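# Fetch utility cart into yellow bay, close sliding door

## Task

Go to the neighbouring room, get the utility cart and leave it parked in the yellow bay so that each of its four wheels sits fully inside the taped outline and touches none of the tape; its load has to remain on it without anything overhanging its edges. After that, close the sliding door completely. Slamming the door in either direction, or the robot toppling or finishing tilted, means failure, and anything that stays in place only because the robot is holding it at the end is not counted.

## Robot and tools

Robot: a Hello Robot Stretch 4 in a physics simulation, with a single arm. It has an omni-wheel base, a lift that rides up a mast, an arm that telescopes forward, a three-joint wrist (yaw, pitch, roll) and a two-finger gripper. It stands about 1.6 m tall; the base rim is within 0.23 m of the base origin. A loose object may occasionally get a short push from outside.

Frames: the base frame sits on the floor below the base centre, x forward, y left, z up. hand_pose is reported in it (a point between the open fingertips; with all wrist joints at 0 its axes equal the base axes); the printed position may be somewhat off. The odometry frame is the base frame where the scene began. base_odometry heading runs -3.142 to 3.142, left positive, and is based on wheel turns only, so slip is counted as motion. If turned_by_wheels and turned_by_imu differ by more than roughly 0.1 rad, the base likely struck something or slipped, and the heading error is about their difference.

execute_actions: argument actions is a list holding one action or none (empty list just reports state and images). Optional cameras: list of head_camera, head_left_camera, head_right_camera, wrist_camera or all; omitted/null/["all"] gives all, [] gives none. Images come at the end of the call, in the order the pictures line gives. An action contains base, joints, or both, optionally with pace and contact_limits; or end_of_arm alone. All its motions begin together.
- base: exactly one relative command, an offset from where the base last reported itself: translate_m (metres, forward positive, -2 to 2, no turning), strafe_m (metres sideways, left positive, -2 to 2), rotate_rad (radians on the spot, counter-clockwise from above positive, -3.2 to 3.2).
- joints: absolute targets keyed by name: lift_m 0 to 1.2 m (done within 0.004); arm_m 0 to 0.55 m (0.004); wrist_yaw_rad -1.134 to 4.276 (0 ahead, left positive, 3.14 stowed back, above 3.4 the arm may obstruct; 0.02); wrist_pitch_rad -1.117 to 4.259 (0 level, 1.57 pointing down; 0.05); wrist_roll_rad -1.117 to 4.259 (0 fingers level, positive turns clockwise viewed from behind; 0.02); gripper_m -0.038 to 0.141 m fingertip gap (negative means fingers press together; 0.004). Joint targets outside range are clipped and reported; other bad values or unknown keys reject the call with no motion.
- pace: "slow", "default", "fast", "max"; base up to 0.1/0.3/0.4/0.6 m/s and 1/2/3/4 rad/s. With lift above 0.2 at the start of a base move, speed is reduced, down to 0.3 m/s and 1 rad/s at lift 1.2.
- contact_limits: {"arm_m": value} from 0 (gentlest) to 0.75 (firmest), default 0.5; exceeding it yields contact_stop.
- {"end_of_arm": "enable_torque"} re-powers wrist or gripper motors that shut off; they hold their current position.
A base or joint left out of an action may still be driving toward an earlier target without the status showing it. To unfold the wrist at a scene's start, send lift_m 0.4 with wrist_yaw_rad 0 together.

wait: seconds, 0 to 10; no new command, returns the same report as an empty action.
zoom_image: camera name and region [x0, y0, x1, y1] in pixels of that camera's latest full image, origin top-left, at most 504 by 504.
finished_scene: scene, the integer number of the current scene; irreversible, the goal must already hold and remain so. The result tells whether it succeeded and gives the next task.

Cameras: head_camera at the mast top looks forward and down (turn the base to look around); head_left_camera and head_right_camera are fisheyes beside it, aimed steeper, showing the base and arm; wrist_camera looks along the fingers, fingertips near the bottom of its image.

Result lines: base_status and joint_status tell how each motion ended: done (for the base, wheels turned the commanded amount even if slipping); off_target (stopped short and may still push); contact_stop_at_<key> (blocked; the lift, arm or wheels go slack, so a lift may sag under load and a base may roll); limit_stop_at_<name>, e.g. own_body (about to hit itself, likely with the gripper tilted up below -0.2 pitch and rolled below -0.4 or above 4; moving away works) or tilt (lean above 6 degrees; lift, arm and wheels slack and ignore commands until it straightens); time_out; torque_fault (wrist motor overloaded, e.g. gripper pressed on something or over about 2 kg held level; it goes limp until enable_torque). After such stops the old target is dropped. on_its_own lists uncommanded events; "held at" is the held target, not the actual position. lidar_m: 12 distances in metres from the base origin, 30-degree sectors starting straight ahead and going counter-clockwise (4th left, 7th behind, 10th right); "-" is nothing seen or closer than 0.25 m; it sees from roughly 0.15 m up to robot height, misses glass, thin legs and much behind. wrist_depth_mm: 7x7 grid from top left, median depth 100 to 2000 mm, "-" unknown, robot body visible. base_tilt in degrees, forward and right positive, with a fixed offset of up to about 1.5. motor_effort: percent of max, positive toward higher joint values, peak in brackets (noisy); wheel_0..2 positive means turning the base right. Effort at rest outside its normal range suggests pushing or carrying.

Gripping: command a gap below the object's width; deeper squeezing pulls it toward the wrist by up to a third of the shortfall. Grasp shows only as a clear change in gripper effort with a target of 0 or more. Stuck fingertips on a surface: raise the lift.

Avoid: carrying over 1 kg with arm_m above 0.2 while driving or turning, especially fast; sustained pushes or pulls with the gripper high or at high contact limits (tipping); slamming the door; drops and hard impacts. Tilt at start differing from now may mean a wheel is on something low.

Each tool is called after "Call:" by a JSON object that holds its "name" and its "arguments".

## Session

Call:
{"name": "execute_actions", "arguments": {"actions": []}}

Scene clock: 0.00 s.
base_odometry: x=+0.000 y=+0.000 heading=+0.000 (m, m, rad; odometry frame)
turned_by_wheels: +0.000 (rad since the last result)
turned_by_imu: +0.000 (rad since the last result)
base_tilt: forward=-0.4 right=+0.2 (deg)
lidar_m: 0.87 1.03 0.86 0.86 1.02 1.08 1.09 1.29 2.26 1.67 1.05 0.84
base_status: not commanded
joint_positions: lift_m=+0.248 arm_m=-0.003 wrist_yaw_rad=+3.143 wrist_pitch_rad=+0.018 wrist_roll_rad=+0.015 gripper_m=+0.057
joint_status: not commanded
motor_effort: lift_m=+18 arm_m=+0 wrist_yaw_rad=-2 wrist_pitch_rad=-7 wrist_roll_rad=+0 gripper_m=-3 wheel_0=+1 wheel_1=+0 wheel_2=+0 (%)
hand_pose: x=-0.1202 y=+0.0870 z=+0.4205 quat_wxyz=(-0.001, -0.009, +0.008, +1.000) (m; base frame)
wrist_depth_mm: - 137 1281 1281 1182 1098 1025 / - 121 159 1281 1160 1098 1042 / - 123 161 1229 1182 1118 1042 / 111 138 224 1255 1182 1118 1042 / 222 1464 1336 1281 1182 1098 1060 / 1537 1464 195 1281 192 1098 1042 / 1060 1042 1138 144 1098 991 1042
pictures: head_camera, head_left_camera, head_right_camera, wrist_camera
Images, in order (width x height): head_camera 420x560, head_left_camera 420x672, head_right_camera 420x672, wrist_camera 616x392.

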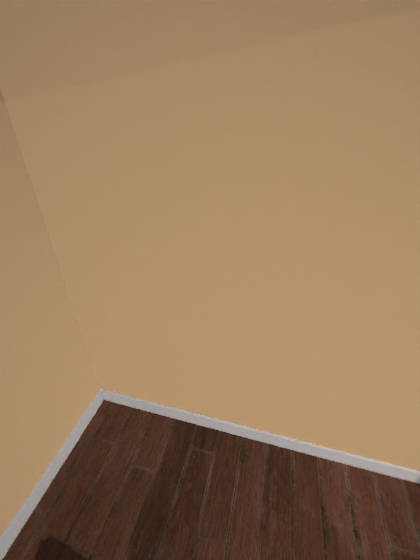

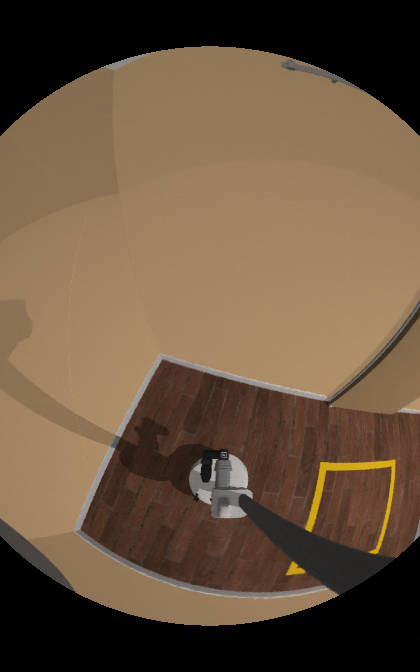

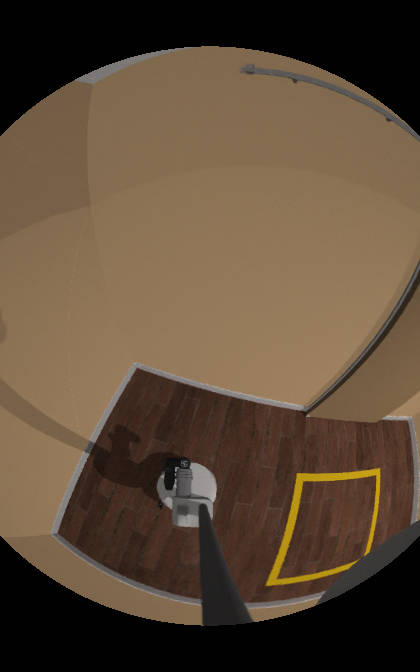

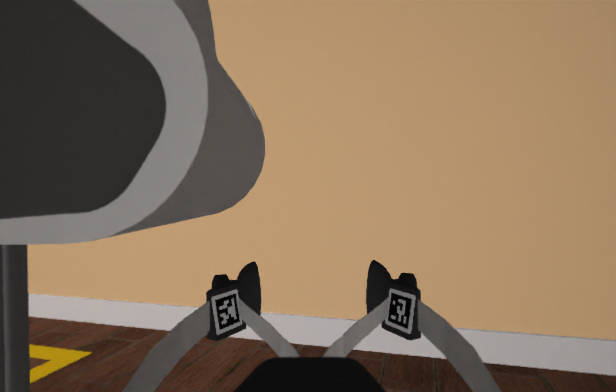

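Call:
{"name": "execute_actions", "arguments": {"actions": [{"base":{"rotate_rad":-1.2}}]}}

Scene clock: 4.20 s.
base_odometry: x=+0.000 y=+0.000 heading=-1.199 (m, m, rad; odometry frame)
turned_by_wheels: -1.199 (rad since the last result)
turned_by_imu: -1.208 (rad since the last result)
base_tilt: forward=-0.4 right=+0.2 (deg)
lidar_m: 1.15 0.90 0.87 0.96 0.86 0.87 0.95 1.13 1.10 1.19 1.79 2.47
base_status: done
joint_positions: lift_m=+0.248 arm_m=-0.003 wrist_yaw_rad=+3.143 wrist_pitch_rad=+0.018 wrist_roll_rad=+0.015 gripper_m=+0.057
joint_status: not commanded
motor_effort: lift_m=+18(18) arm_m=-1(0) wrist_yaw_rad=-2(2) wrist_pitch_rad=-8(8) wrist_roll_rad=+0(1) gripper_m=-6(1) wheel_0=+2(6) wheel_1=+3(13) wheel_2=+2(8) (%)
hand_pose: x=-0.1202 y=+0.0870 z=+0.4205 quat_wxyz=(-0.001, -0.009, +0.008, +1.000) (m; base frame)
wrist_depth_mm: - 137 1308 1182 1008 878 778 / - 122 160 1205 1025 878 778 / - 122 162 1182 1025 866 778 / 111 138 224 1182 1025 866 778 / 223 1308 1499 1182 991 878 788 / 1098 1281 196 1205 192 891 768 / 1098 1042 1118 143 976 831 778
pictures: head_camera, head_left_camera, head_right_camera, wrist_camera
Images, in order (width x height): head_camera 420x560, head_left_camera 420x672, head_right_camera 420x672, wrist_camera 616x392.

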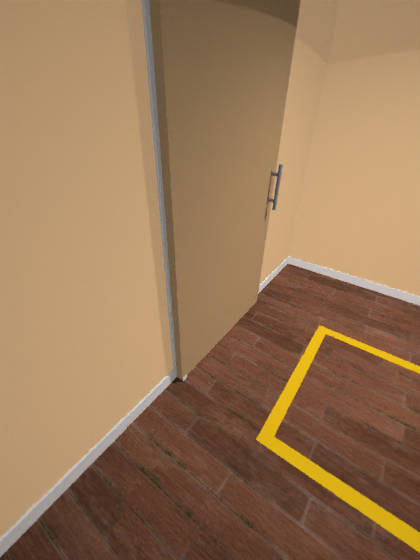

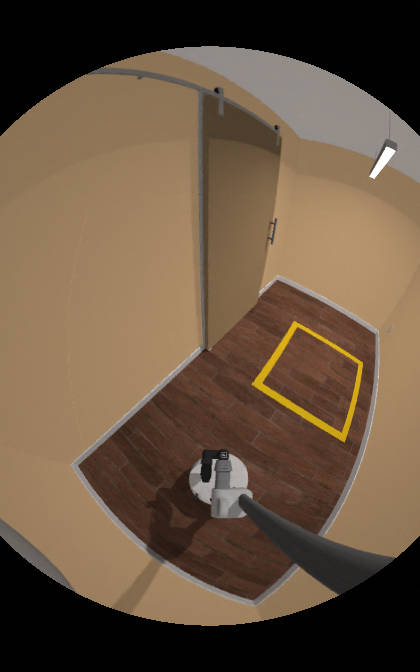

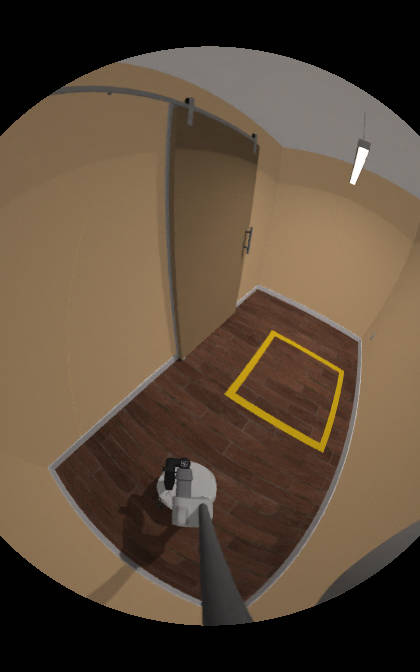

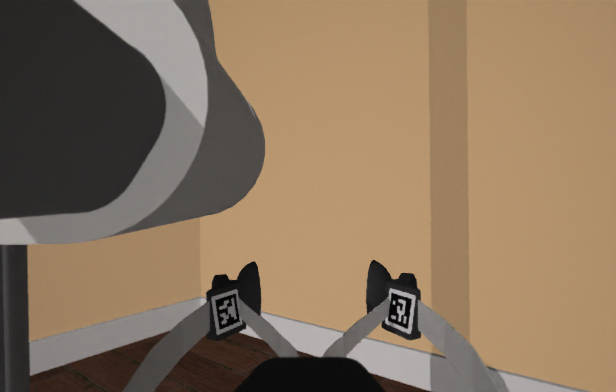

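Call:
{"name": "execute_actions", "arguments": {"actions": [{"base":{"rotate_rad":-0.62},"joints":{"lift_m":0.75,"wrist_yaw_rad":0}}]}}

Call:
{"name": "execute_actions", "arguments": {"actions": [{"base":{"translate_m":1.0}}]}}

Scene clock: 16.53 s.
base_odometry: x=+0.000 y=+0.000 heading=-1.819 (m, m, rad; odometry frame)
turned_by_wheels: -0.619 (rad since the last result)
turned_by_imu: -0.625 (rad since the last result)
base_tilt: forward=-0.4 right=+0.2 (deg)
lidar_m: 2.85 1.21 0.90 0.85 0.92 0.90 0.86 0.93 1.11 1.08 1.15 1.63
base_status: done
joint_positions: lift_m=+0.750 arm_m=-0.003 wrist_yaw_rad=+0.000 wrist_pitch_rad=+0.018 wrist_roll_rad=+0.015 gripper_m=+0.057
joint_status: all done
motor_effort: lift_m=+22(21) arm_m=+0(0) wrist_yaw_rad=-3(7) wrist_pitch_rad=-8(7) wrist_roll_rad=+0(1) gripper_m=-2(3) wheel_0=+3(7) wheel_1=+3(11) wheel_2=+3(8) (%)
hand_pose: x=+0.4568 y=-0.0873 z=+0.9226 quat_wxyz=(+1.000, +0.008, +0.009, +0.000) (m; base frame)
wrist_depth_mm: 1336 - - - - - 1618 / 1308 - - - - - 1661 / 1281 - - - - - 1708 / 1308 - - - - - 1618 / 1336 - - - - - 1661 / 1281 - 195 - 192 - 1661 / 1308 1708 - 144 - - 1661
pictures: head_camera, head_left_camera, head_right_camera, wrist_camera
Images, in order (width x height): head_camera 420x560, head_left_camera 420x672, head_right_camera 420x672, wrist_camera 616x392.

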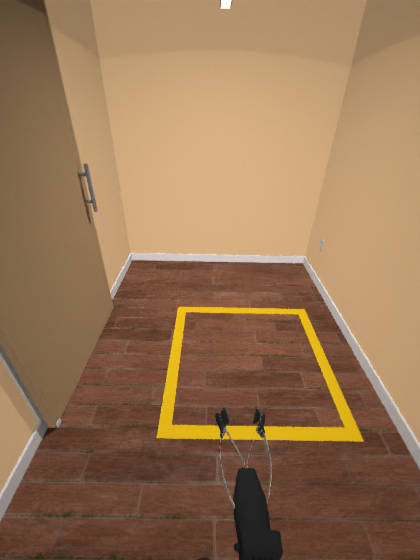

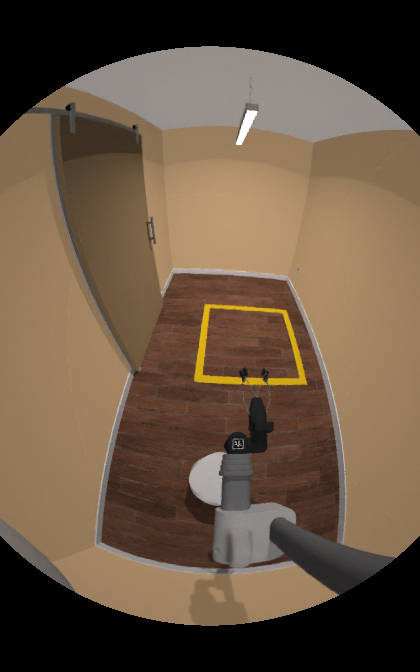

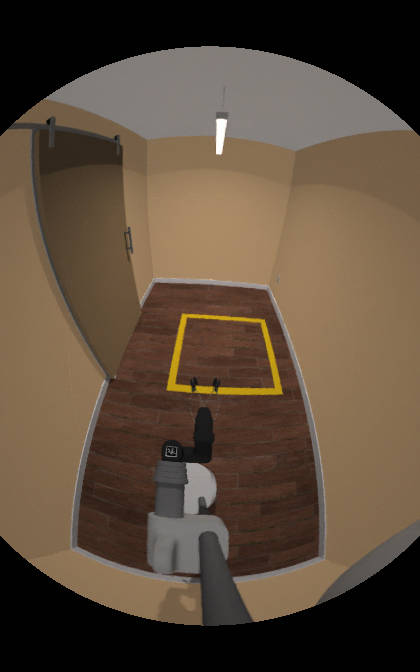

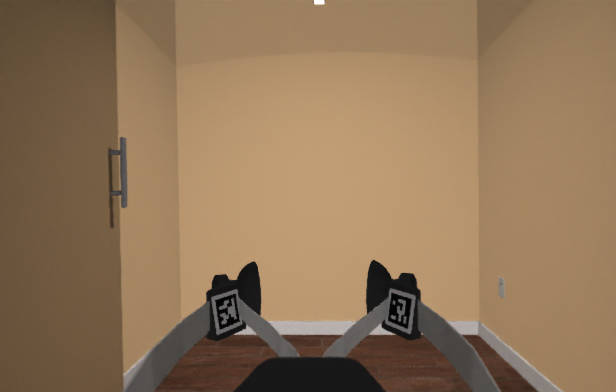

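Scene clock: 21.33 s.
base_odometry: x=-0.245 y=-0.969 heading=-1.819 (m, m, rad; odometry frame)
turned_by_wheels: +0.000 (rad since the last result)
turned_by_imu: -0.004 (rad since the last result)
base_tilt: forward=-0.4 right=+0.2 (deg)
lidar_m: 1.85 1.12 0.79 0.79 0.91 1.28 1.86 1.56 1.14 1.10 1.16 1.64
base_status: done
joint_positions: lift_m=+0.750 arm_m=-0.003 wrist_yaw_rad=+0.000 wrist_pitch_rad=+0.018 wrist_roll_rad=+0.015 gripper_m=+0.057
joint_status: not commanded
motor_effort: lift_m=+21(22) arm_m=+0(0) wrist_yaw_rad=-3(3) wrist_pitch_rad=-9(8) wrist_roll_rad=+0(1) gripper_m=-3(2) wheel_0=-1(6) wheel_1=+1(9) wheel_2=+0(10) (%)
hand_pose: x=+0.4568 y=-0.0874 z=+0.9227 quat_wxyz=(+1.000, +0.008, +0.009, +0.000) (m; base frame)
wrist_depth_mm: 1464 1661 1661 1661 1661 1661 1576 / 1366 1661 1618 1661 1661 1618 1618 / 1397 1618 1661 1661 1756 1661 1618 / 1366 1661 1756 1708 1708 1618 1661 / 1336 1708 1708 1708 1661 1661 1576 / 1397 1661 196 1661 192 1618 1618 / 1366 1808 1661 144 1661 1708 1708
pictures: head_camera, head_left_camera, head_right_camera, wrist_camera
Images, in order (width x height): head_camera 420x560, head_left_camera 420x672, head_right_camera 420x672, wrist_camera 616x392.

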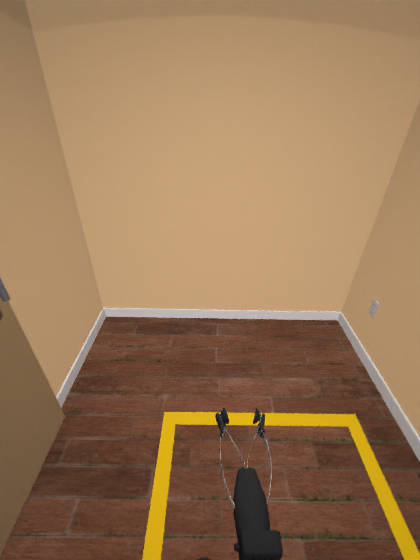

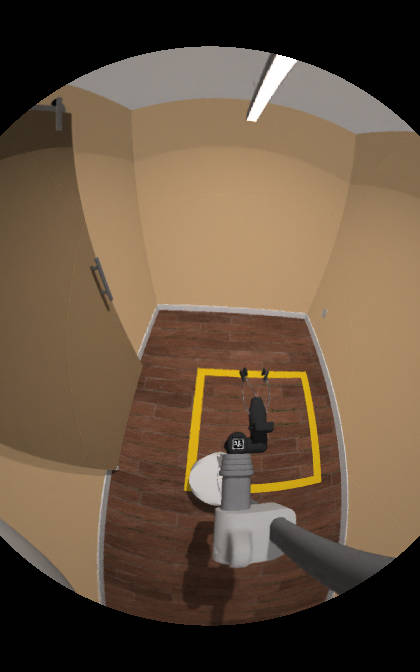

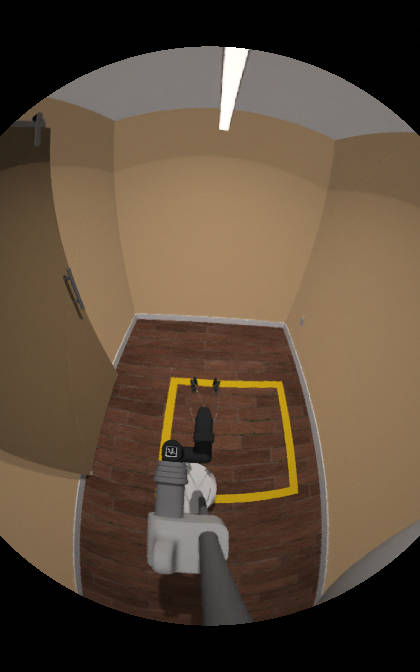

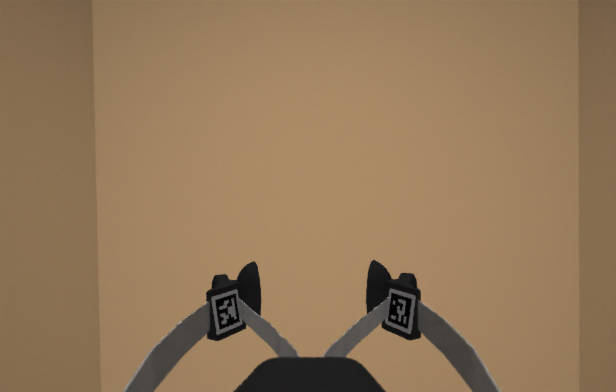

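Call:
{"name": "execute_actions", "arguments": {"actions": [{"base":{"translate_m":0.6},"joints":{"lift_m":0.85,"gripper_m":0.12}}], "cameras": []}}

Call:
{"name": "execute_actions", "arguments": {"actions": [{"base":{"rotate_rad":1.57}}]}}

Scene clock: 32.67 s.
base_odometry: x=-0.393 y=-1.551 heading=-1.819 (m, m, rad; odometry frame)
turned_by_wheels: +0.000 (rad since the last result)
turned_by_imu: -0.004 (rad since the last result)
base_tilt: forward=-0.4 right=+0.2 (deg)
lidar_m: 1.24 1.20 0.77 0.76 0.82 1.24 2.47 1.59 1.17 1.12 1.16 1.29
base_status: done
joint_positions: lift_m=+0.850 arm_m=-0.003 wrist_yaw_rad=+0.000 wrist_pitch_rad=+0.018 wrist_roll_rad=+0.015 gripper_m=+0.120
joint_status: all done
motor_effort: lift_m=+21(19) arm_m=+0(0) wrist_yaw_rad=-2(2) wrist_pitch_rad=-6(6) wrist_roll_rad=+0(0) gripper_m=-1(1) wheel_0=+0(5) wheel_1=+0(7) wheel_2=+1(10) (%)
hand_pose: x=+0.4568 y=-0.0874 z=+1.0227 quat_wxyz=(+1.000, +0.008, +0.009, +0.000) (m; base frame)
wrist_depth_mm: 1078 1060 1078 1060 1025 1042 1025 / 1078 1060 1042 1060 1042 1025 1025 / 1078 1042 1078 1060 1042 1042 1025 / 1060 1078 1060 1098 1042 1042 1042 / 1042 1078 1078 1042 1042 1042 1008 / 1078 1060 1060 1042 1060 214 1042 / 1078 1078 1060 142 1042 1025 1025
pictures: none
No camera images: the call's "cameras" was empty. Leave "cameras" out to get every camera's image.

Scene clock: 34.73 s.
base_odometry: x=-0.393 y=-1.551 heading=-0.249 (m, m, rad; odometry frame)
turned_by_wheels: +1.570 (rad since the last result)
turned_by_imu: +1.579 (rad since the last result)
base_tilt: forward=-0.3 right=+0.2 (deg)
lidar_m: 0.77 0.82 1.22 2.44 1.57 1.18 1.09 1.18 1.32 1.25 1.22 0.79
base_status: done
joint_positions: lift_m=+0.850 arm_m=-0.003 wrist_yaw_rad=+0.000 wrist_pitch_rad=+0.018 wrist_roll_rad=+0.015 gripper_m=+0.120
joint_status: not commanded
motor_effort: lift_m=+21(21) arm_m=+0(0) wrist_yaw_rad=-3(2) wrist_pitch_rad=-9(6) wrist_roll_rad=+0(0) gripper_m=-2(4) wheel_0=-2(8) wheel_1=-3(7) wheel_2=-2(9) (%)
hand_pose: x=+0.4568 y=-0.0874 z=+1.0227 quat_wxyz=(+1.000, +0.008, +0.009, +0.000) (m; base frame)
wrist_depth_mm: 585 580 574 574 564 564 627 / 591 580 574 569 569 574 621 / 585 585 585 574 564 559 634 / 591 585 585 580 574 574 640 / 591 591 580 585 574 569 634 / 585 591 585 585 574 214 640 / 597 591 585 142 580 569 634
pictures: head_camera, head_left_camera, head_right_camera, wrist_camera
Images, in order (width x height): head_camera 420x560, head_left_camera 420x672, head_right_camera 420x672, wrist_camera 616x392.

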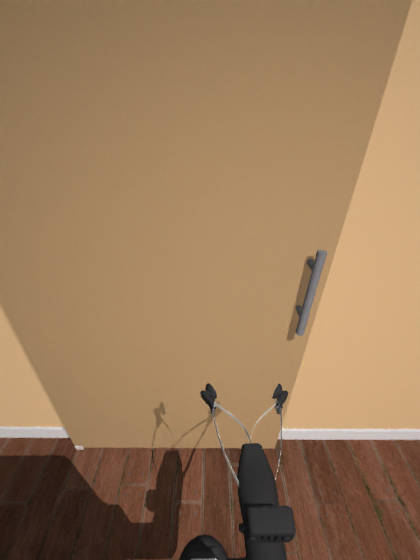

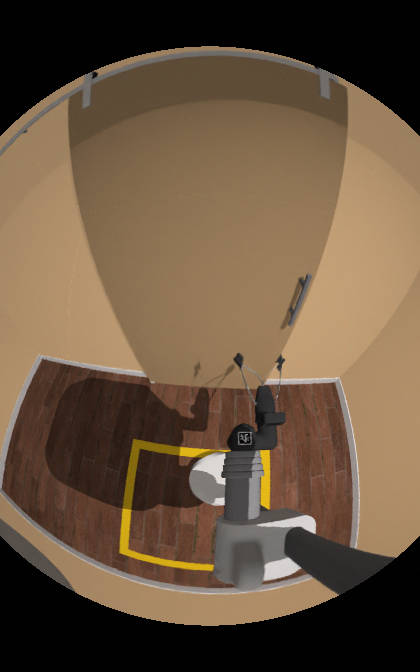

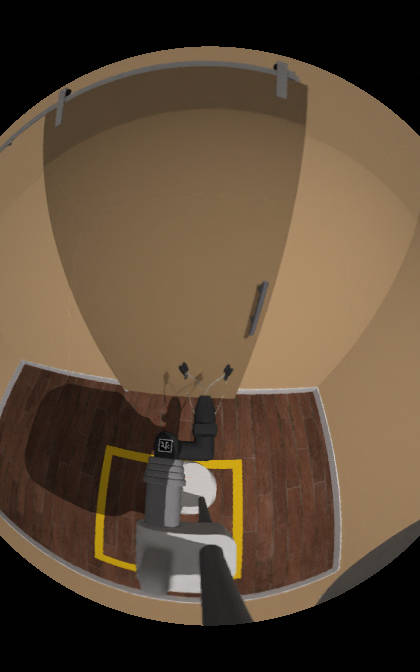

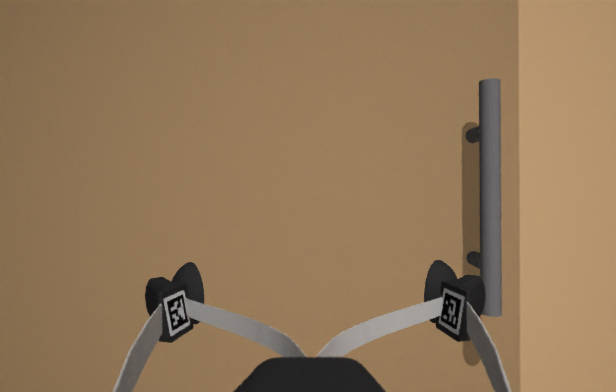

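Call:
{"name": "execute_actions", "arguments": {"actions": [{"base":{"strafe_m":-0.19},"joints":{"lift_m":0.93,"arm_m":0.1}}], "cameras": ["head_camera","wrist_camera"]}}

Scene clock: 42.60 s.
base_odometry: x=-0.439 y=-1.735 heading=-0.249 (m, m, rad; odometry frame)
turned_by_wheels: +0.000 (rad since the last result)
turned_by_imu: -0.001 (rad since the last result)
base_tilt: forward=-0.4 right=+0.2 (deg)
lidar_m: 0.71 0.81 1.15 2.64 1.60 1.18 1.12 1.17 1.10 1.05 1.10 0.87
base_status: done
joint_positions: lift_m=+0.930 arm_m=+0.099 wrist_yaw_rad=+0.000 wrist_pitch_rad=+0.018 wrist_roll_rad=+0.015 gripper_m=+0.120
joint_status: all done
motor_effort: lift_m=+22(23) arm_m=+6(6) wrist_yaw_rad=-2(3) wrist_pitch_rad=-5(8) wrist_roll_rad=-1(0) gripper_m=-1(1) wheel_0=+0(9) wheel_1=-1(11) wheel_2=+0(1) (%)
hand_pose: x=+0.5583 y=-0.0874 z=+1.1026 quat_wxyz=(+1.000, +0.008, +0.009, +0.000) (m; base frame)
wrist_depth_mm: 477 473 469 473 462 525 525 / 477 473 477 469 462 530 530 / 480 477 473 469 469 535 530 / 488 477 477 469 473 535 530 / 480 480 480 473 469 530 530 / 488 488 473 480 402 214 530 / 488 484 469 141 473 535 530
pictures: head_camera, wrist_camera
Images, in order (width x height): head_camera 420x560, wrist_camera 616x392.

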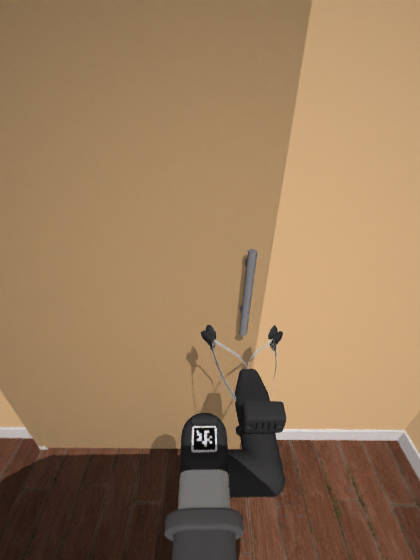

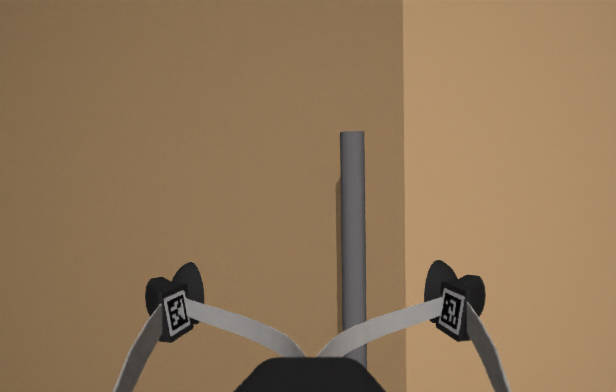

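Call:
{"name": "execute_actions", "arguments": {"actions": [{"base":{"translate_m":0.13},"joints":{"arm_m":0.19}}], "cameras": ["head_camera","wrist_camera"]}}

Call:
{"name": "execute_actions", "arguments": {"actions": [{"joints":{"gripper_m":0.0}}], "cameras": ["wrist_camera"]}}

Call:
{"name": "execute_actions", "arguments": {"actions": [{"base":{"strafe_m":0.4},"pace":"slow"}], "cameras": ["head_camera","wrist_camera"]}}

Scene clock: 52.90 s.
base_odometry: x=-0.313 y=-1.767 heading=-0.249 (m, m, rad; odometry frame)
turned_by_wheels: +0.000 (rad since the last result)
turned_by_imu: -0.002 (rad since the last result)
base_tilt: forward=-0.4 right=+0.2 (deg)
lidar_m: 0.60 0.69 0.94 2.66 1.78 1.31 1.23 1.33 1.09 1.05 1.02 0.68
base_status: done
joint_positions: lift_m=+0.930 arm_m=+0.189 wrist_yaw_rad=+0.000 wrist_pitch_rad=+0.018 wrist_roll_rad=+0.015 gripper_m=+0.120
joint_status: all done
motor_effort: lift_m=+22(22) arm_m=+6(7) wrist_yaw_rad=-1(1) wrist_pitch_rad=-7(6) wrist_roll_rad=+0(0) gripper_m=-2(2) wheel_0=+2(6) wheel_1=+2(3) wheel_2=-1(11) (%)
hand_pose: x=+0.6483 y=-0.0875 z=+1.1026 quat_wxyz=(+1.000, +0.008, +0.009, +0.000) (m; base frame)
wrist_depth_mm: 254 250 249 249 246 310 309 / 255 252 252 249 182 310 310 / 255 254 252 251 183 246 309 / 257 255 252 251 183 247 312 / 257 255 252 251 183 250 310 / 257 255 254 252 183 209 312 / 256 256 254 147 184 249 312
pictures: head_camera, wrist_camera
Images, in order (width x height): head_camera 420x560, wrist_camera 616x392.

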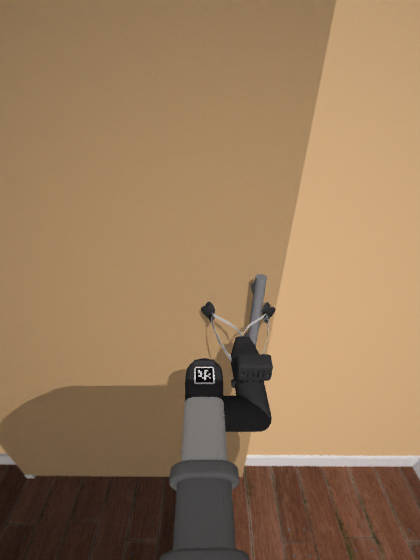

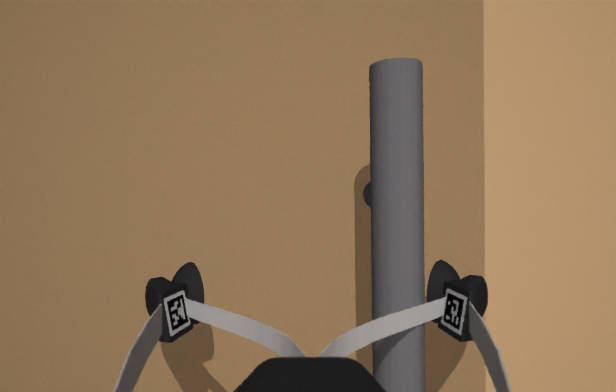

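Scene clock: 54.97 s.
base_odometry: x=-0.313 y=-1.767 heading=-0.251 (m, m, rad; odometry frame)
turned_by_wheels: -0.002 (rad since the last result)
turned_by_imu: -0.030 (rad since the last result)
base_tilt: forward=-0.4 right=+0.3 (deg)
lidar_m: 0.56 0.66 0.89 2.64 1.87 1.31 1.25 1.33 1.10 1.06 1.06 0.74
base_status: not commanded
joint_positions: lift_m=+0.930 arm_m=+0.190 wrist_yaw_rad=-0.006 wrist_pitch_rad=+0.018 wrist_roll_rad=+0.015 gripper_m=+0.000
joint_status: all done
on_its_own: wrist_yaw_rad is at rest, and its effort (+15) is outside its rest range (-13 to +13)
motor_effort: lift_m=+22(22) arm_m=+0(6) wrist_yaw_rad=+15(37) wrist_pitch_rad=-7(8) wrist_roll_rad=+1(1) gripper_m=-15(19) wheel_0=-11(20) wheel_1=-6(7) wheel_2=-3(4) (%)
hand_pose: x=+0.6488 y=-0.0892 z=+1.1026 quat_wxyz=(+1.000, +0.007, +0.009, -0.003) (m; base frame)
wrist_depth_mm: 241 243 243 244 245 314 312 / 244 243 244 178 246 314 315 / 244 245 243 179 246 315 317 / 242 244 244 180 247 315 315 / 244 245 246 180 247 317 319 / 244 245 245 180 184 317 319 / 246 245 245 177 248 319 319
pictures: wrist_camera
Images, in order (width x height): wrist_camera 616x392.

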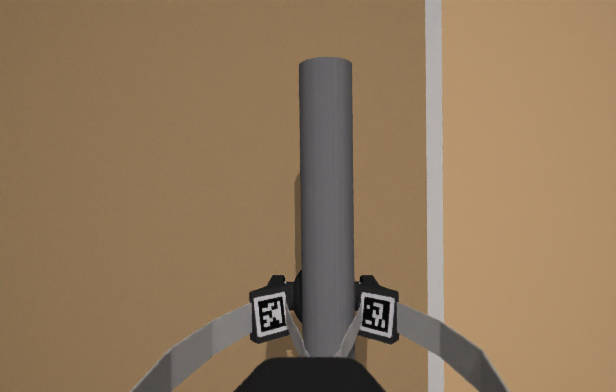

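Scene clock: 60.10 s.
base_odometry: x=-0.214 y=-1.380 heading=-0.252 (m, m, rad; odometry frame)
turned_by_wheels: -0.001 (rad since the last result)
turned_by_imu: -0.313 (rad since the last result)
base_tilt: forward=-0.9 right=+0.5 (deg)
lidar_m: 0.57 0.55 0.65 1.16 2.30 1.64 1.35 1.34 1.52 1.41 1.40 0.78
base_status: done
joint_positions: lift_m=+0.930 arm_m=+0.189 wrist_yaw_rad=-0.014 wrist_pitch_rad=+0.020 wrist_roll_rad=+0.015 gripper_m=+0.000
joint_status: not commanded
on_its_own: wrist_yaw_rad is at rest, and its effort (+38) is outside its rest range (-13 to +13)
motor_effort: lift_m=+22(22) arm_m=+6(5) wrist_yaw_rad=+38(70) wrist_pitch_rad=-14(23) wrist_roll_rad=+1(2) gripper_m=-7(21) wheel_0=-1(26) wheel_1=+5(8) wheel_2=-14(19) (%)
hand_pose: x=+0.6471 y=-0.0914 z=+1.1021 quat_wxyz=(+1.000, +0.007, +0.010, -0.007) (m; base frame)
wrist_depth_mm: 188 200 213 229 413 349 379 / 187 200 215 165 415 355 382 / 188 200 215 165 415 353 382 / 188 200 215 164 415 355 387 / 187 201 216 164 421 355 387 / 188 200 208 164 188 357 387 / 189 196 213 150 336 345 387
pictures: head_camera, wrist_camera
Images, in order (width x height): head_camera 420x560, wrist_camera 616x392.

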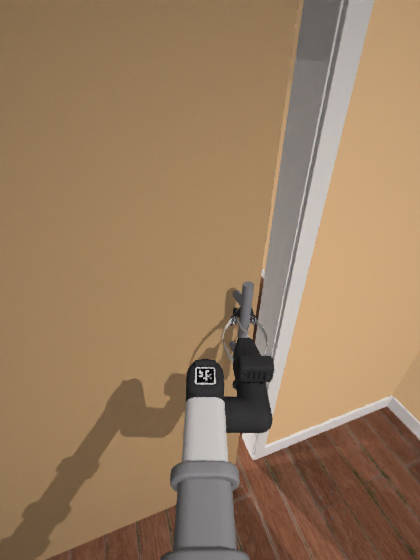

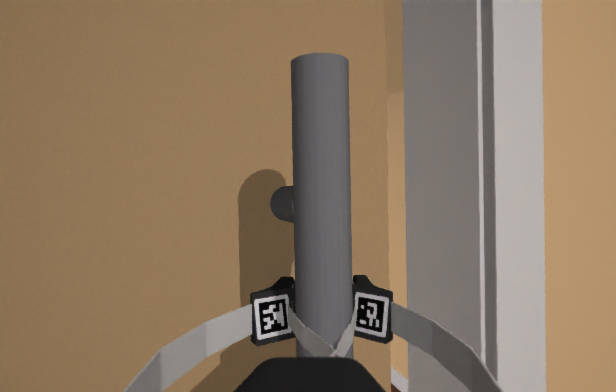

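Call:
{"name": "execute_actions", "arguments": {"actions": [{"base":{"strafe_m":0.3},"pace":"slow"}], "cameras": ["head_camera","head_left_camera"]}}

Scene clock: 82.00 s.
base_odometry: x=-0.139 y=-1.090 heading=-0.253 (m, m, rad; odometry frame)
turned_by_wheels: -0.001 (rad since the last result)
turned_by_imu: -0.378 (rad since the last result)
base_tilt: forward=-0.5 right=+0.3 (deg)
lidar_m: 0.46 0.41 0.40 0.53 1.17 2.19 1.67 1.49 1.51 1.72 1.54 0.85
base_status: done
joint_positions: lift_m=+0.930 arm_m=+0.189 wrist_yaw_rad=-0.019 wrist_pitch_rad=+0.013 wrist_roll_rad=+0.015 gripper_m=+0.000
joint_status: not commanded
on_its_own: wrist_yaw_rad is at rest, and its effort (+52) is outside its rest range (-13 to +13)
motor_effort: lift_m=+21(22) arm_m=+5(6) wrist_yaw_rad=+52(53) wrist_pitch_rad=+6(16) wrist_roll_rad=+0(1) gripper_m=-3(7) wheel_0=-1(2) wheel_1=+3(9) wheel_2=-14(14) (%)
hand_pose: x=+0.6469 y=-0.0928 z=+1.1042 quat_wxyz=(+1.000, +0.007, +0.006, -0.009) (m; base frame)
wrist_depth_mm: 145 165 191 229 368 517 732 / 144 164 186 136 373 521 732 / 144 164 187 136 370 512 723 / 145 165 179 136 375 517 732 / 144 165 187 136 373 517 715 / 144 165 179 136 187 512 723 / 145 159 182 134 370 452 723
pictures: head_camera, head_left_camera
Images, in order (width x height): head_camera 420x560, head_left_camera 420x672.

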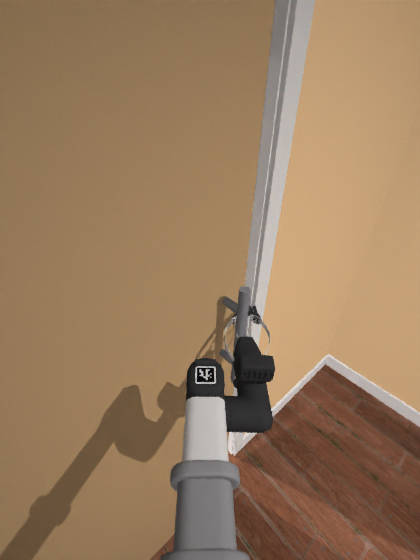

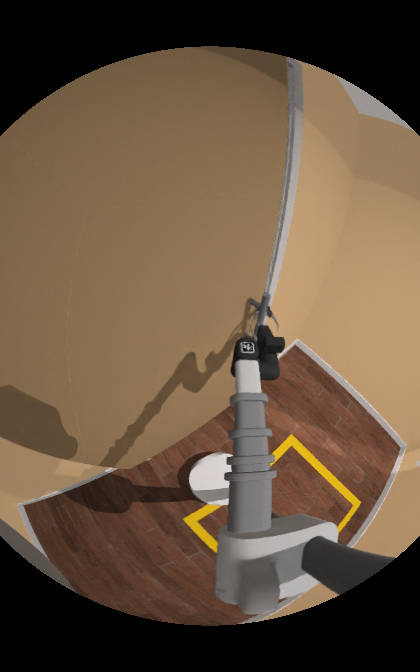

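Call:
{"name": "execute_actions", "arguments": {"actions": [{"joints":{"gripper_m":0.12}}], "cameras": []}}

Call:
{"name": "execute_actions", "arguments": {"actions": [{"base":{"translate_m":-0.25},"joints":{"arm_m":0.0}}], "cameras": []}}

Call:
{"name": "execute_actions", "arguments": {"actions": [{"base":{"rotate_rad":-0.87}}], "cameras": []}}

Call:
{"name": "execute_actions", "arguments": {"actions": [{"base":{"translate_m":0.95},"joints":{"wrist_yaw_rad":1.0}}], "cameras": ["head_camera","head_left_camera"]}}

Scene clock: 98.23 s.
base_odometry: x=-0.139 y=-1.090 heading=-0.253 (m, m, rad; odometry frame)
turned_by_wheels: +0.000 (rad since the last result)
turned_by_imu: -0.003 (rad since the last result)
base_tilt: forward=-0.5 right=+0.3 (deg)
lidar_m: 0.45 0.41 0.41 0.48 1.16 2.18 1.66 1.50 1.51 1.72 1.53 0.88
base_status: not commanded
joint_positions: lift_m=+0.930 arm_m=+0.189 wrist_yaw_rad=-0.019 wrist_pitch_rad=+0.013 wrist_roll_rad=+0.015 gripper_m=+0.120
joint_status: all done
on_its_own: wrist_yaw_rad is at rest, and its effort (+54) is outside its rest range (-13 to +13)
motor_effort: lift_m=+20(20) arm_m=+5(5) wrist_yaw_rad=+54(54) wrist_pitch_rad=+7(8) wrist_roll_rad=+0(0) gripper_m=-2(4) wheel_0=-1(2) wheel_1=+2(2) wheel_2=-14(14) (%)
hand_pose: x=+0.6468 y=-0.0930 z=+1.1043 quat_wxyz=(+1.000, +0.008, +0.006, -0.010) (m; base frame)
wrist_depth_mm: 145 166 192 224 375 525 741 / 145 165 188 138 373 517 750 / 145 165 188 137 370 512 750 / 145 165 180 137 373 517 723 / 145 165 189 137 373 521 741 / 145 165 179 138 186 525 741 / 145 158 181 136 373 452 741
pictures: none
No camera images: the call's "cameras" was empty. Leave "cameras" out to get every camera's image.

Scene clock: 100.53 s.
base_odometry: x=-0.381 y=-1.027 heading=-0.253 (m, m, rad; odometry frame)
turned_by_wheels: +0.000 (rad since the last result)
turned_by_imu: -0.002 (rad since the last result)
base_tilt: forward=-0.5 right=+0.2 (deg)
lidar_m: 0.69 0.60 0.60 0.82 1.58 1.99 1.47 1.32 1.33 1.62 1.70 1.18
base_status: done
joint_positions: lift_m=+0.930 arm_m=+0.001 wrist_yaw_rad=+0.000 wrist_pitch_rad=+0.018 wrist_roll_rad=+0.015 gripper_m=+0.120
joint_status: all done
motor_effort: lift_m=+20(20) arm_m=-6(7) wrist_yaw_rad=-2(54) wrist_pitch_rad=-7(15) wrist_roll_rad=-1(1) gripper_m=-1(1) wheel_0=+1(9) wheel_1=-1(12) wheel_2=-1(13) (%)
hand_pose: x=+0.4604 y=-0.0875 z=+1.1028 quat_wxyz=(+1.000, +0.008, +0.009, +0.000) (m; base frame)
wrist_depth_mm: 421 477 544 647 904 1160 1281 / 418 473 554 640 891 1160 1308 / 413 473 549 640 904 1138 1336 / 421 477 544 621 904 1182 1336 / 413 480 554 609 917 1182 1336 / 415 455 525 621 820 214 1308 / 415 459 544 141 904 1060 1336
pictures: none
No camera images: the call's "cameras" was empty. Leave "cameras" out to get every camera's image.

Scene clock: 102.20 s.
base_odometry: x=-0.381 y=-1.027 heading=-1.123 (m, m, rad; odometry frame)
turned_by_wheels: -0.870 (rad since the last result)
turned_by_imu: -0.876 (rad since the last result)
base_tilt: forward=-0.3 right=+0.3 (deg)
lidar_m: 1.69 0.79 0.63 0.58 0.61 0.95 2.00 1.92 1.37 1.31 1.36 1.77
base_status: done
joint_positions: lift_m=+0.930 arm_m=+0.001 wrist_yaw_rad=+0.000 wrist_pitch_rad=+0.018 wrist_roll_rad=+0.015 gripper_m=+0.120
joint_status: not commanded
motor_effort: lift_m=+20(20) arm_m=-6(6) wrist_yaw_rad=-3(3) wrist_pitch_rad=-7(4) wrist_roll_rad=+0(0) gripper_m=+1(4) wheel_0=+1(6) wheel_1=+1(6) wheel_2=+2(7) (%)
hand_pose: x=+0.4604 y=-0.0874 z=+1.1028 quat_wxyz=(+1.000, +0.008, +0.009, +0.000) (m; base frame)
wrist_depth_mm: 1118 1464 1537 1499 1499 1464 1464 / 1118 1499 1499 1537 1499 1537 1499 / 1138 1537 1537 1537 1499 1499 1499 / 1138 1576 1499 1576 1537 1499 1537 / 1118 1499 1499 1499 1499 1499 1499 / 1138 1499 1537 1537 1537 215 1499 / 1118 1464 1499 142 1537 1537 1499
pictures: none
No camera images: the call's "cameras" was empty. Leave "cameras" out to get every camera's image.

Scene clock: 106.87 s.
base_odometry: x=+0.030 y=-1.883 heading=-1.123 (m, m, rad; odometry frame)
turned_by_wheels: +0.000 (rad since the last result)
turned_by_imu: -0.003 (rad since the last result)
base_tilt: forward=-0.4 right=+0.2 (deg)
lidar_m: 0.75 0.78 0.68 0.65 0.65 0.84 2.70 1.89 1.37 1.30 1.09 0.79
base_status: done
joint_positions: lift_m=+0.930 arm_m=+0.001 wrist_yaw_rad=+1.000 wrist_pitch_rad=+0.018 wrist_roll_rad=+0.015 gripper_m=+0.120
joint_status: all done
motor_effort: lift_m=+20(20) arm_m=-6(6) wrist_yaw_rad=-2(6) wrist_pitch_rad=-8(8) wrist_roll_rad=+0(1) gripper_m=+1(1) wheel_0=+1(6) wheel_1=+2(8) wheel_2=+0(11) (%)
hand_pose: x=+0.4013 y=+0.1955 z=+1.1028 quat_wxyz=(+0.878, +0.002, +0.012, +0.479) (m; base frame)
wrist_depth_mm: 564 634 707 809 683 549 459 / 569 627 715 809 699 544 455 / 569 627 707 809 699 554 459 / 564 627 707 820 691 549 462 / 569 627 715 820 691 559 462 / 564 609 683 798 654 214 466 / 569 609 707 142 683 544 462
pictures: head_camera, head_left_camera
Images, in order (width x height): head_camera 420x560, head_left_camera 420x672.

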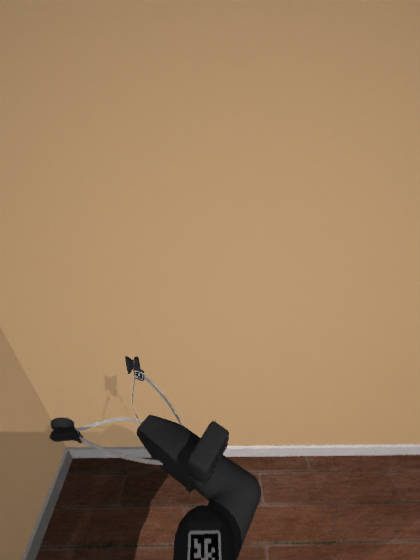

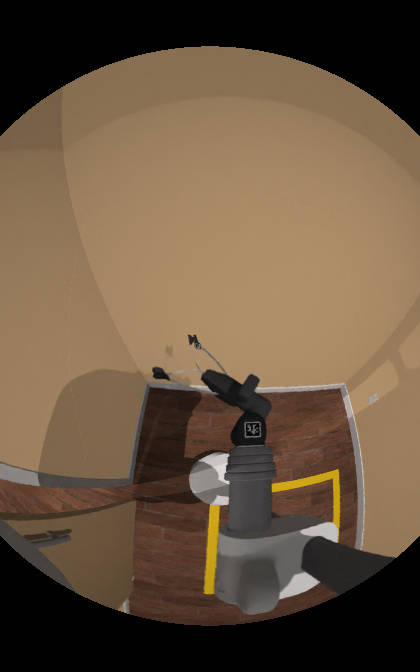

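Call:
{"name": "execute_actions", "arguments": {"actions": [{"base":{"rotate_rad":-3.14},"joints":{"wrist_yaw_rad":-0.3,"gripper_m":0.0}}], "cameras": ["head_camera","head_left_camera"]}}

Scene clock: 116.47 s.
base_odometry: x=+0.030 y=-1.883 heading=+2.021 (m, m, rad; odometry frame)
turned_by_wheels: -3.139 (rad since the last result)
turned_by_imu: -3.160 (rad since the last result)
base_tilt: forward=-0.4 right=+0.2 (deg)
lidar_m: 2.78 1.85 1.37 1.31 1.09 0.78 0.75 0.80 0.71 0.64 0.64 0.89
base_status: done
joint_positions: lift_m=+0.930 arm_m=+0.001 wrist_yaw_rad=-0.300 wrist_pitch_rad=+0.018 wrist_roll_rad=+0.015 gripper_m=+0.000
joint_status: all done
motor_effort: lift_m=+20(20) arm_m=-5(6) wrist_yaw_rad=-2(10) wrist_pitch_rad=-8(7) wrist_roll_rad=+0(0) gripper_m=-6(1) wheel_0=+2(5) wheel_1=+2(11) wheel_2=+2(7) (%)
hand_pose: x=+0.4216 y=-0.1687 z=+1.1028 quat_wxyz=(+0.989, +0.009, +0.008, -0.149) (m; base frame)
wrist_depth_mm: - - - - 1060 741 569 / - - - - 1078 732 580 / - - - - 1060 741 569 / - - - - 1098 750 574 / - - - - 1078 741 569 / - - - 198 917 741 580 / - - - 1661 1025 691 580
pictures: head_camera, head_left_camera
Images, in order (width x height): head_camera 420x560, head_left_camera 420x672.

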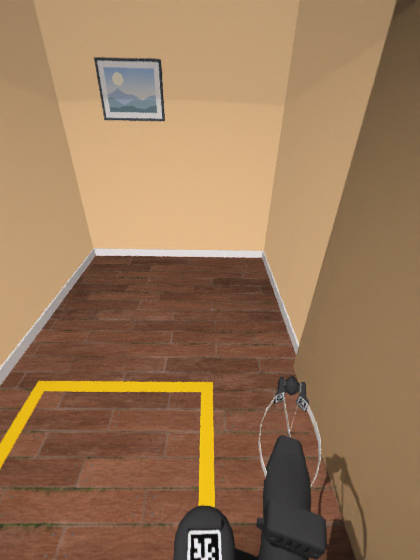

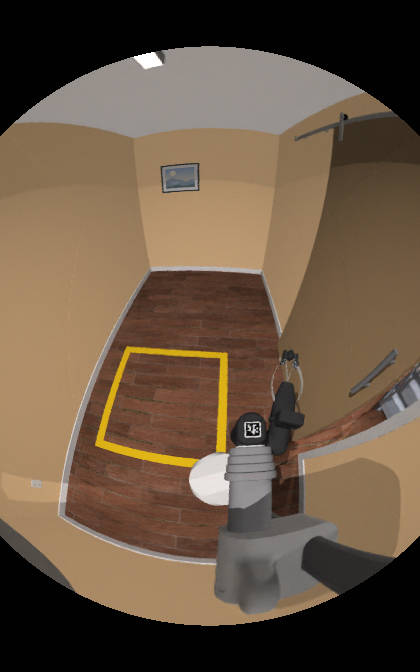

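Call:
{"name": "execute_actions", "arguments": {"actions": [{"base":{"translate_m":-0.45}}], "cameras": []}}

Call:
{"name": "execute_actions", "arguments": {"actions": [{"base":{"strafe_m":-0.3},"joints":{"gripper_m":0.1}}]}}

Scene clock: 127.53 s.
base_odometry: x=+0.226 y=-2.288 heading=+2.021 (m, m, rad; odometry frame)
turned_by_wheels: +0.000 (rad since the last result)
turned_by_imu: -0.001 (rad since the last result)
base_tilt: forward=-0.3 right=+0.2 (deg)
lidar_m: 2.76 1.89 1.37 1.22 0.45 0.32 0.31 0.32 0.47 0.63 0.69 0.95
base_status: done
joint_positions: lift_m=+0.930 arm_m=+0.001 wrist_yaw_rad=-0.300 wrist_pitch_rad=+0.018 wrist_roll_rad=+0.015 gripper_m=+0.000
joint_status: not commanded
motor_effort: lift_m=+20(20) arm_m=-6(6) wrist_yaw_rad=-2(2) wrist_pitch_rad=-6(8) wrist_roll_rad=-1(1) gripper_m=-6(7) wheel_0=-1(5) wheel_1=-3(5) wheel_2=+0(10) (%)
hand_pose: x=+0.4216 y=-0.1687 z=+1.1028 quat_wxyz=(+0.989, +0.009, +0.008, -0.149) (m; base frame)
wrist_depth_mm: - - - - 1060 723 - / - - - - 1060 723 - / - - - - 1078 732 - / - - - - 1078 691 - / - - - - 1098 707 - / - - - 195 904 707 - / - - - 1430 1008 683 -
pictures: none
No camera images: the call's "cameras" was empty. Leave "cameras" out to get every camera's image.

Scene clock: 129.87 s.
base_odometry: x=+0.496 y=-2.158 heading=+2.021 (m, m, rad; odometry frame)
turned_by_wheels: +0.000 (rad since the last result)
turned_by_imu: +0.001 (rad since the last result)
base_tilt: forward=-0.3 right=+0.2 (deg)
lidar_m: 1.25 2.30 1.65 1.26 0.45 0.32 0.31 0.32 0.37 0.35 0.37 0.55
base_status: done
joint_positions: lift_m=+0.930 arm_m=+0.001 wrist_yaw_rad=-0.300 wrist_pitch_rad=+0.018 wrist_roll_rad=+0.015 gripper_m=+0.100
joint_status: all done
motor_effort: lift_m=+20(20) arm_m=-6(6) wrist_yaw_rad=-2(2) wrist_pitch_rad=-6(7) wrist_roll_rad=-1(0) gripper_m=-3(8) wheel_0=+1(8) wheel_1=+0(6) wheel_2=+0(1) (%)
hand_pose: x=+0.4216 y=-0.1687 z=+1.1028 quat_wxyz=(+0.989, +0.009, +0.008, -0.149) (m; base frame)
wrist_depth_mm: - - - 798 - 399 314 / - - - 809 - 397 314 / - - - 809 - 399 314 / - - - 732 - 399 319 / - - - 723 - 399 319 / - - 198 723 213 370 317 / - - - 144 - 368 319
pictures: head_camera, head_left_camera, head_right_camera, wrist_camera
Images, in order (width x height): head_camera 420x560, head_left_camera 420x672, head_right_camera 420x672, wrist_camera 616x392.

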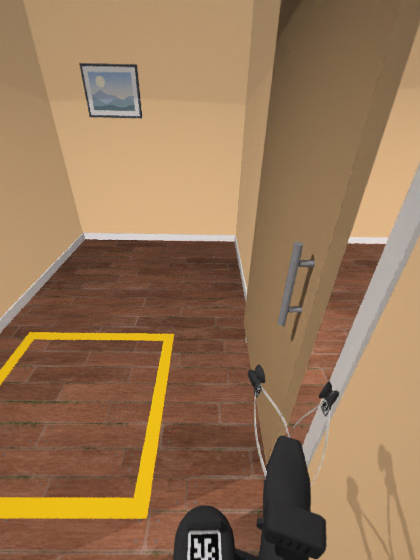

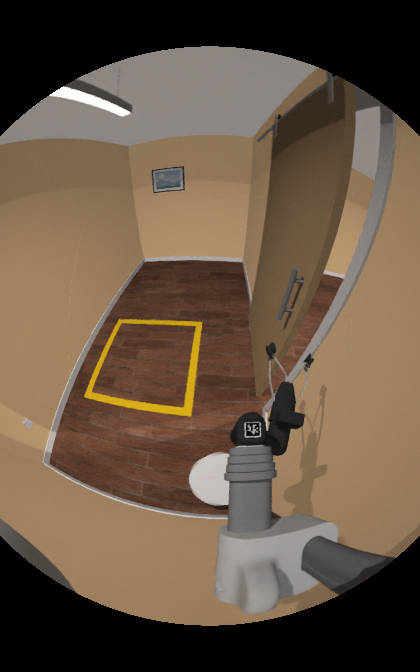

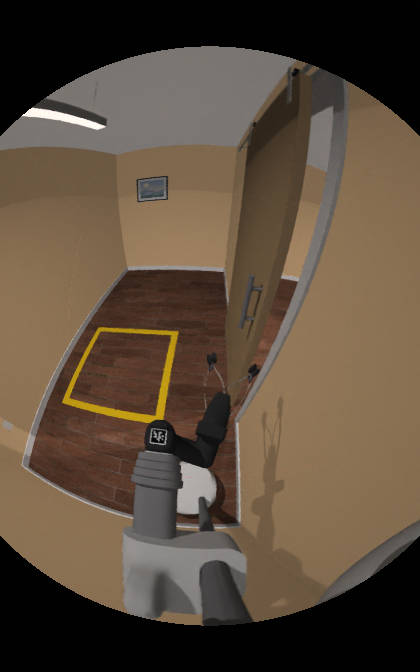

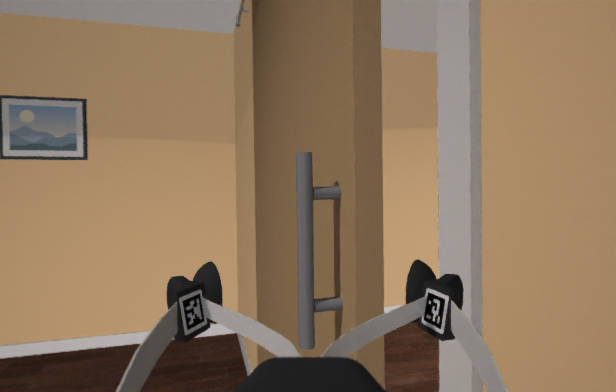

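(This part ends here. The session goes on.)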